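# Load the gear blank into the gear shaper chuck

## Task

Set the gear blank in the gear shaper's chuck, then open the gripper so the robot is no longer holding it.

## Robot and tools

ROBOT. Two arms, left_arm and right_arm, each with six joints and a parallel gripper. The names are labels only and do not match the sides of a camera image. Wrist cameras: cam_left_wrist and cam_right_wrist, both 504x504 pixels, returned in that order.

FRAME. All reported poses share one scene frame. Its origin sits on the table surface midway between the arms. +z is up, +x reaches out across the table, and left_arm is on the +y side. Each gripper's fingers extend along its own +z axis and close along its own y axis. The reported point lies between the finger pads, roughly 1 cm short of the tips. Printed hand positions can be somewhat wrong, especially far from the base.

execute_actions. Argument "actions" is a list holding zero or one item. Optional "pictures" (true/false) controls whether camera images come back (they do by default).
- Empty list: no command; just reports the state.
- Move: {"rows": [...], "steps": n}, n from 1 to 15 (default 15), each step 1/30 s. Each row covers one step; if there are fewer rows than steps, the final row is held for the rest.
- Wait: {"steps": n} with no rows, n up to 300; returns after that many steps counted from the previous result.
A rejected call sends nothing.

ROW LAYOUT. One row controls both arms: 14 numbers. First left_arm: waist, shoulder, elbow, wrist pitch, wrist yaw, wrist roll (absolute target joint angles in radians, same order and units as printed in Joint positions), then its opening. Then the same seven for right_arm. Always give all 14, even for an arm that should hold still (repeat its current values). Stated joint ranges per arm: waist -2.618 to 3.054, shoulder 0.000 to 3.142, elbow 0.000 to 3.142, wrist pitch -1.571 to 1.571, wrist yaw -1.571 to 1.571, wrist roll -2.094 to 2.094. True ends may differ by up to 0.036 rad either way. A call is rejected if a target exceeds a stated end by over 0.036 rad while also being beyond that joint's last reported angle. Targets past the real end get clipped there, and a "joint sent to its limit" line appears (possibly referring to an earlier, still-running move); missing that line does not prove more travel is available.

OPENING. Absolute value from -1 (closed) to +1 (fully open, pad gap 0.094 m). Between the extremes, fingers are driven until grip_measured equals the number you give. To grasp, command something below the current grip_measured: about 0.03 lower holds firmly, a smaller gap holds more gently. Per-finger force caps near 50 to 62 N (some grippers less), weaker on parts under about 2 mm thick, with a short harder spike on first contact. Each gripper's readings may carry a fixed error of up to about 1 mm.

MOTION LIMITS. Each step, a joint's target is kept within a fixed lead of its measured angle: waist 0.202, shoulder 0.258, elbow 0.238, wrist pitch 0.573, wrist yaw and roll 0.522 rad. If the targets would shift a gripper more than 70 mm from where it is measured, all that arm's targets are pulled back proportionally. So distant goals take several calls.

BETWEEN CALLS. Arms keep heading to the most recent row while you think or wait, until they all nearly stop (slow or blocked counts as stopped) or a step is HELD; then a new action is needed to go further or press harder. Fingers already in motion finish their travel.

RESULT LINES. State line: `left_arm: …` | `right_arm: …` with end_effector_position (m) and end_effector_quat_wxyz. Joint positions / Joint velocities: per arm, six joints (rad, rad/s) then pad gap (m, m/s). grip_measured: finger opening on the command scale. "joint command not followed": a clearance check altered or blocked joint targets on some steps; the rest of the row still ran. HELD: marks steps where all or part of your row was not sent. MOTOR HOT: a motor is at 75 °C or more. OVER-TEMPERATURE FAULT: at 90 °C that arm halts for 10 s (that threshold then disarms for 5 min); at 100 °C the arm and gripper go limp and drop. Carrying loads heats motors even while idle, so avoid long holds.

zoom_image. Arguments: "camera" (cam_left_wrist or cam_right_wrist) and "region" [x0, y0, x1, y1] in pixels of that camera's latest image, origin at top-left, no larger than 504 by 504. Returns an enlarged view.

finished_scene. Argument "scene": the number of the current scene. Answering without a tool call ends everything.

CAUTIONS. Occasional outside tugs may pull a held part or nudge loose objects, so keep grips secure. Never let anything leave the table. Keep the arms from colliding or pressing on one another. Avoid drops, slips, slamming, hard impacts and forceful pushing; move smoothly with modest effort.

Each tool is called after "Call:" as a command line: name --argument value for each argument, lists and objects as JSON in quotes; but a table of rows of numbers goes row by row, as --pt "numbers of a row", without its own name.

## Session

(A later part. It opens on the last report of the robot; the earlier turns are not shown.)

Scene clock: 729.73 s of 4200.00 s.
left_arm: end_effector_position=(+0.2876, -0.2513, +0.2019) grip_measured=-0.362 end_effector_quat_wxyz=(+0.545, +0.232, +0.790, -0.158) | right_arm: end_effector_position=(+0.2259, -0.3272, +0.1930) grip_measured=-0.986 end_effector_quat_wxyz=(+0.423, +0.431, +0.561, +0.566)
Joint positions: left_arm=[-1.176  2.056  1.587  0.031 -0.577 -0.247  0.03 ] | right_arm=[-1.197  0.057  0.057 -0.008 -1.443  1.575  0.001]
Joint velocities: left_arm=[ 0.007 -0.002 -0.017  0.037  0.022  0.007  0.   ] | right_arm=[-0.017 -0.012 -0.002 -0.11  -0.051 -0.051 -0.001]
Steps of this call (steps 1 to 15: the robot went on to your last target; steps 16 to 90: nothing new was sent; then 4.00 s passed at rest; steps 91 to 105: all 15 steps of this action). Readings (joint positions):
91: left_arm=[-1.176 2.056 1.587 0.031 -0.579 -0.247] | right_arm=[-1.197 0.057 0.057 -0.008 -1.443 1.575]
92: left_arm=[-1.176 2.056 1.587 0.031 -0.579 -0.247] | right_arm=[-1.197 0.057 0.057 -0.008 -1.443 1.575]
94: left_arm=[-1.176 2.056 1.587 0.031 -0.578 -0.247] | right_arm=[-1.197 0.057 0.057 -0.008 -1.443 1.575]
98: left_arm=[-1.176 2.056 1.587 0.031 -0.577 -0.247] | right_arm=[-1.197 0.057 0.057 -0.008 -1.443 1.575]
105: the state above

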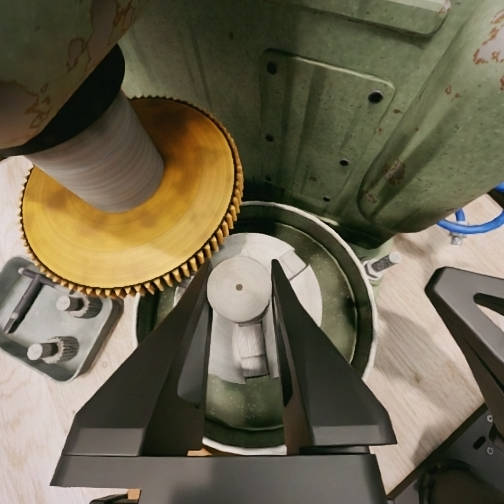

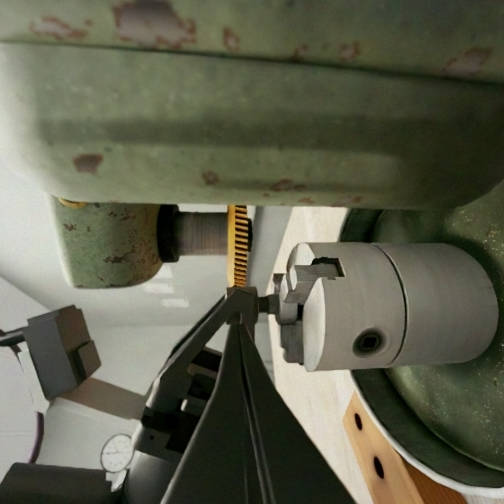

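Call:
execute_actions --actions '[{"rows":[[-1.178,2.05,1.6,0.035,-0.575,-0.25,-0.33,-1.2,0.05,0.08,0,-1.45,1.57,-1],[-1.178,2.05,1.6,0.035,-0.585,-0.25,-0.3,-1.2,0.05,0.08,0,-1.45,1.57,-1]],"steps":15}]'

Call:
zoom_image --camera "cam_right_wrist" --region '[200, 235, 350, 385]'

Scene clock: 734.27 s of 4200.00 s.
left_arm: end_effector_position=(+0.2877, -0.2517, +0.2028) grip_measured=-0.302 end_effector_quat_wxyz=(+0.547, +0.231, +0.789, -0.159) | right_arm: end_effector_position=(+0.2259, -0.3272, +0.1930) grip_measured=-0.986 end_effector_quat_wxyz=(+0.423, +0.431, +0.561, +0.566)
Joint positions: left_arm=[-1.176  2.056  1.587  0.035 -0.577 -0.247  0.033] | right_arm=[-1.197  0.057  0.057 -0.008 -1.443  1.575  0.001]
Joint velocities: left_arm=[ 0.007 -0.012 -0.002  0.066 -0.007 -0.095  0.   ] | right_arm=[ 0.002  0.012 -0.007 -0.081 -0.051 -0.007 -0.   ]
Steps of this call (steps 1 to 15: the robot went on to your last target; steps 16 to 90: nothing new was sent; then 1.03 s passed at rest; steps 91 to 105: all 15 steps of this action). Readings (joint positions):
91: left_arm=[-1.176 2.056 1.587 0.031 -0.577 -0.247] | right_arm=[-1.197 0.057 0.057 -0.008 -1.443 1.575]
92: left_arm=[-1.176 2.056 1.587 0.032 -0.577 -0.247] | right_arm=[-1.197 0.057 0.057 -0.008 -1.443 1.575]
94: left_arm=[-1.176 2.056 1.587 0.033 -0.577 -0.247] | right_arm=[-1.197 0.057 0.057 -0.008 -1.443 1.575]
98: left_arm=[-1.176 2.056 1.587 0.035 -0.577 -0.247] | right_arm=[-1.197 0.057 0.057 -0.008 -1.443 1.575]
105: the state above

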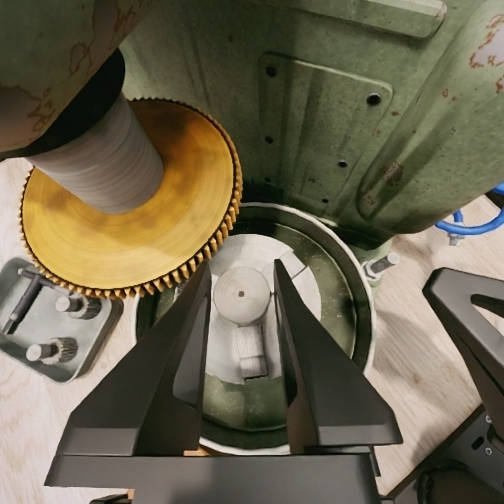

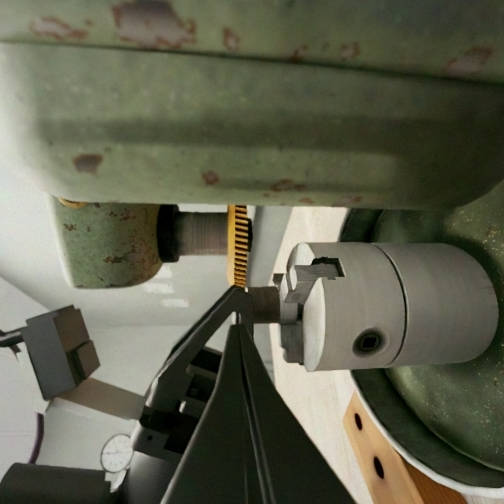

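Region (200, 235, 350, 385) of cam_right_wrist's 504x504 image, scaled by 3.360, with more detail than that image has.

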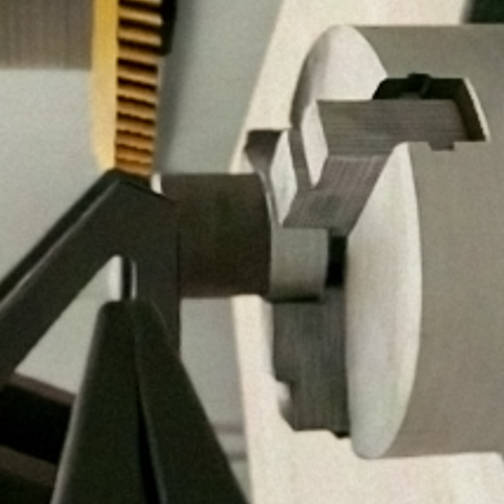

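Seated. Lift slightly and finish.

Call:
execute_actions --actions '[{"rows":[[-1.18,2.03,1.6,0.035,-0.58,-0.25,-0.3,-1.2,0.05,0.08,0,-1.45,1.57,-1],[-1.183,2.02,1.6,0.035,-0.58,-0.25,-0.3,-1.2,0.05,0.08,0,-1.45,1.57,-1],[-1.185,2.012,1.6,0.035,-0.58,-0.25,-0.3,-1.2,0.05,0.08,0,-1.45,1.57,-1],[-1.187,2.005,1.6,0.035,-0.58,-0.25,-0.3,-1.2,0.05,0.08,0,-1.45,1.57,-1]],"steps":15}]'

Call:
finished_scene --scene 1

Scene clock: 740.07 s of 4200.00 s.
left_arm: end_effector_position=(+0.2842, -0.2508, +0.2229) grip_measured=-0.302 end_effector_quat_wxyz=(+0.556, +0.224, +0.781, -0.174) | right_arm: end_effector_position=(+0.2259, -0.3272, +0.1930) grip_measured=-0.986 end_effector_quat_wxyz=(+0.423, +0.431, +0.561, +0.566)
Joint positions: left_arm=[-1.181  2.023  1.587  0.042 -0.577 -0.247  0.033] | right_arm=[-1.197  0.057  0.057 -0.008 -1.443  1.575  0.001]
Joint velocities: left_arm=[ 0.002 -0.002  0.012 -0.095 -0.095  0.037 -0.   ] | right_arm=[ 0.017  0.007 -0.017  0.022 -0.081  0.022  0.001]
Steps of this call (steps 1 to 15: the robot went on to your last target; steps 16 to 90: nothing new was sent; then 2.30 s passed at rest; steps 91 to 105: all 15 steps of this action). Readings (joint positions):
91: left_arm=[-1.176 2.056 1.587 0.035 -0.577 -0.247] | right_arm=[-1.197 0.057 0.057 -0.008 -1.443 1.575]
92: left_arm=[-1.176 2.056 1.587 0.035 -0.577 -0.247] | right_arm=[-1.197 0.057 0.057 -0.008 -1.443 1.575]
94: left_arm=[-1.176 2.051 1.587 0.035 -0.577 -0.247] | right_arm=[-1.197 0.057 0.057 -0.008 -1.443 1.575]
98: left_arm=[-1.179 2.031 1.587 0.036 -0.577 -0.247] | right_arm=[-1.197 0.057 0.057 -0.008 -1.443 1.575]
105: the state above

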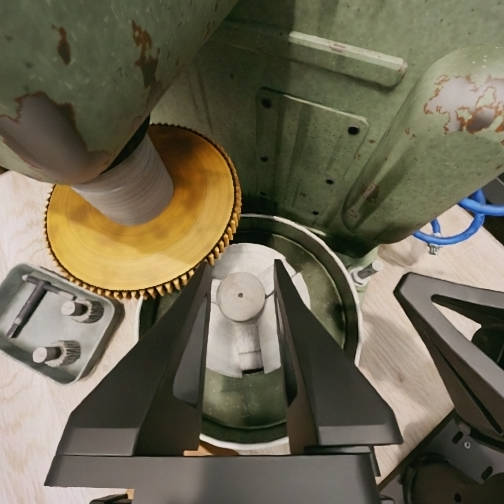

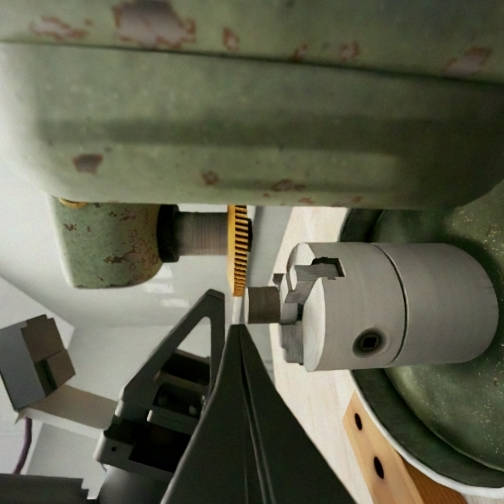

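The scene is finished: the task was done.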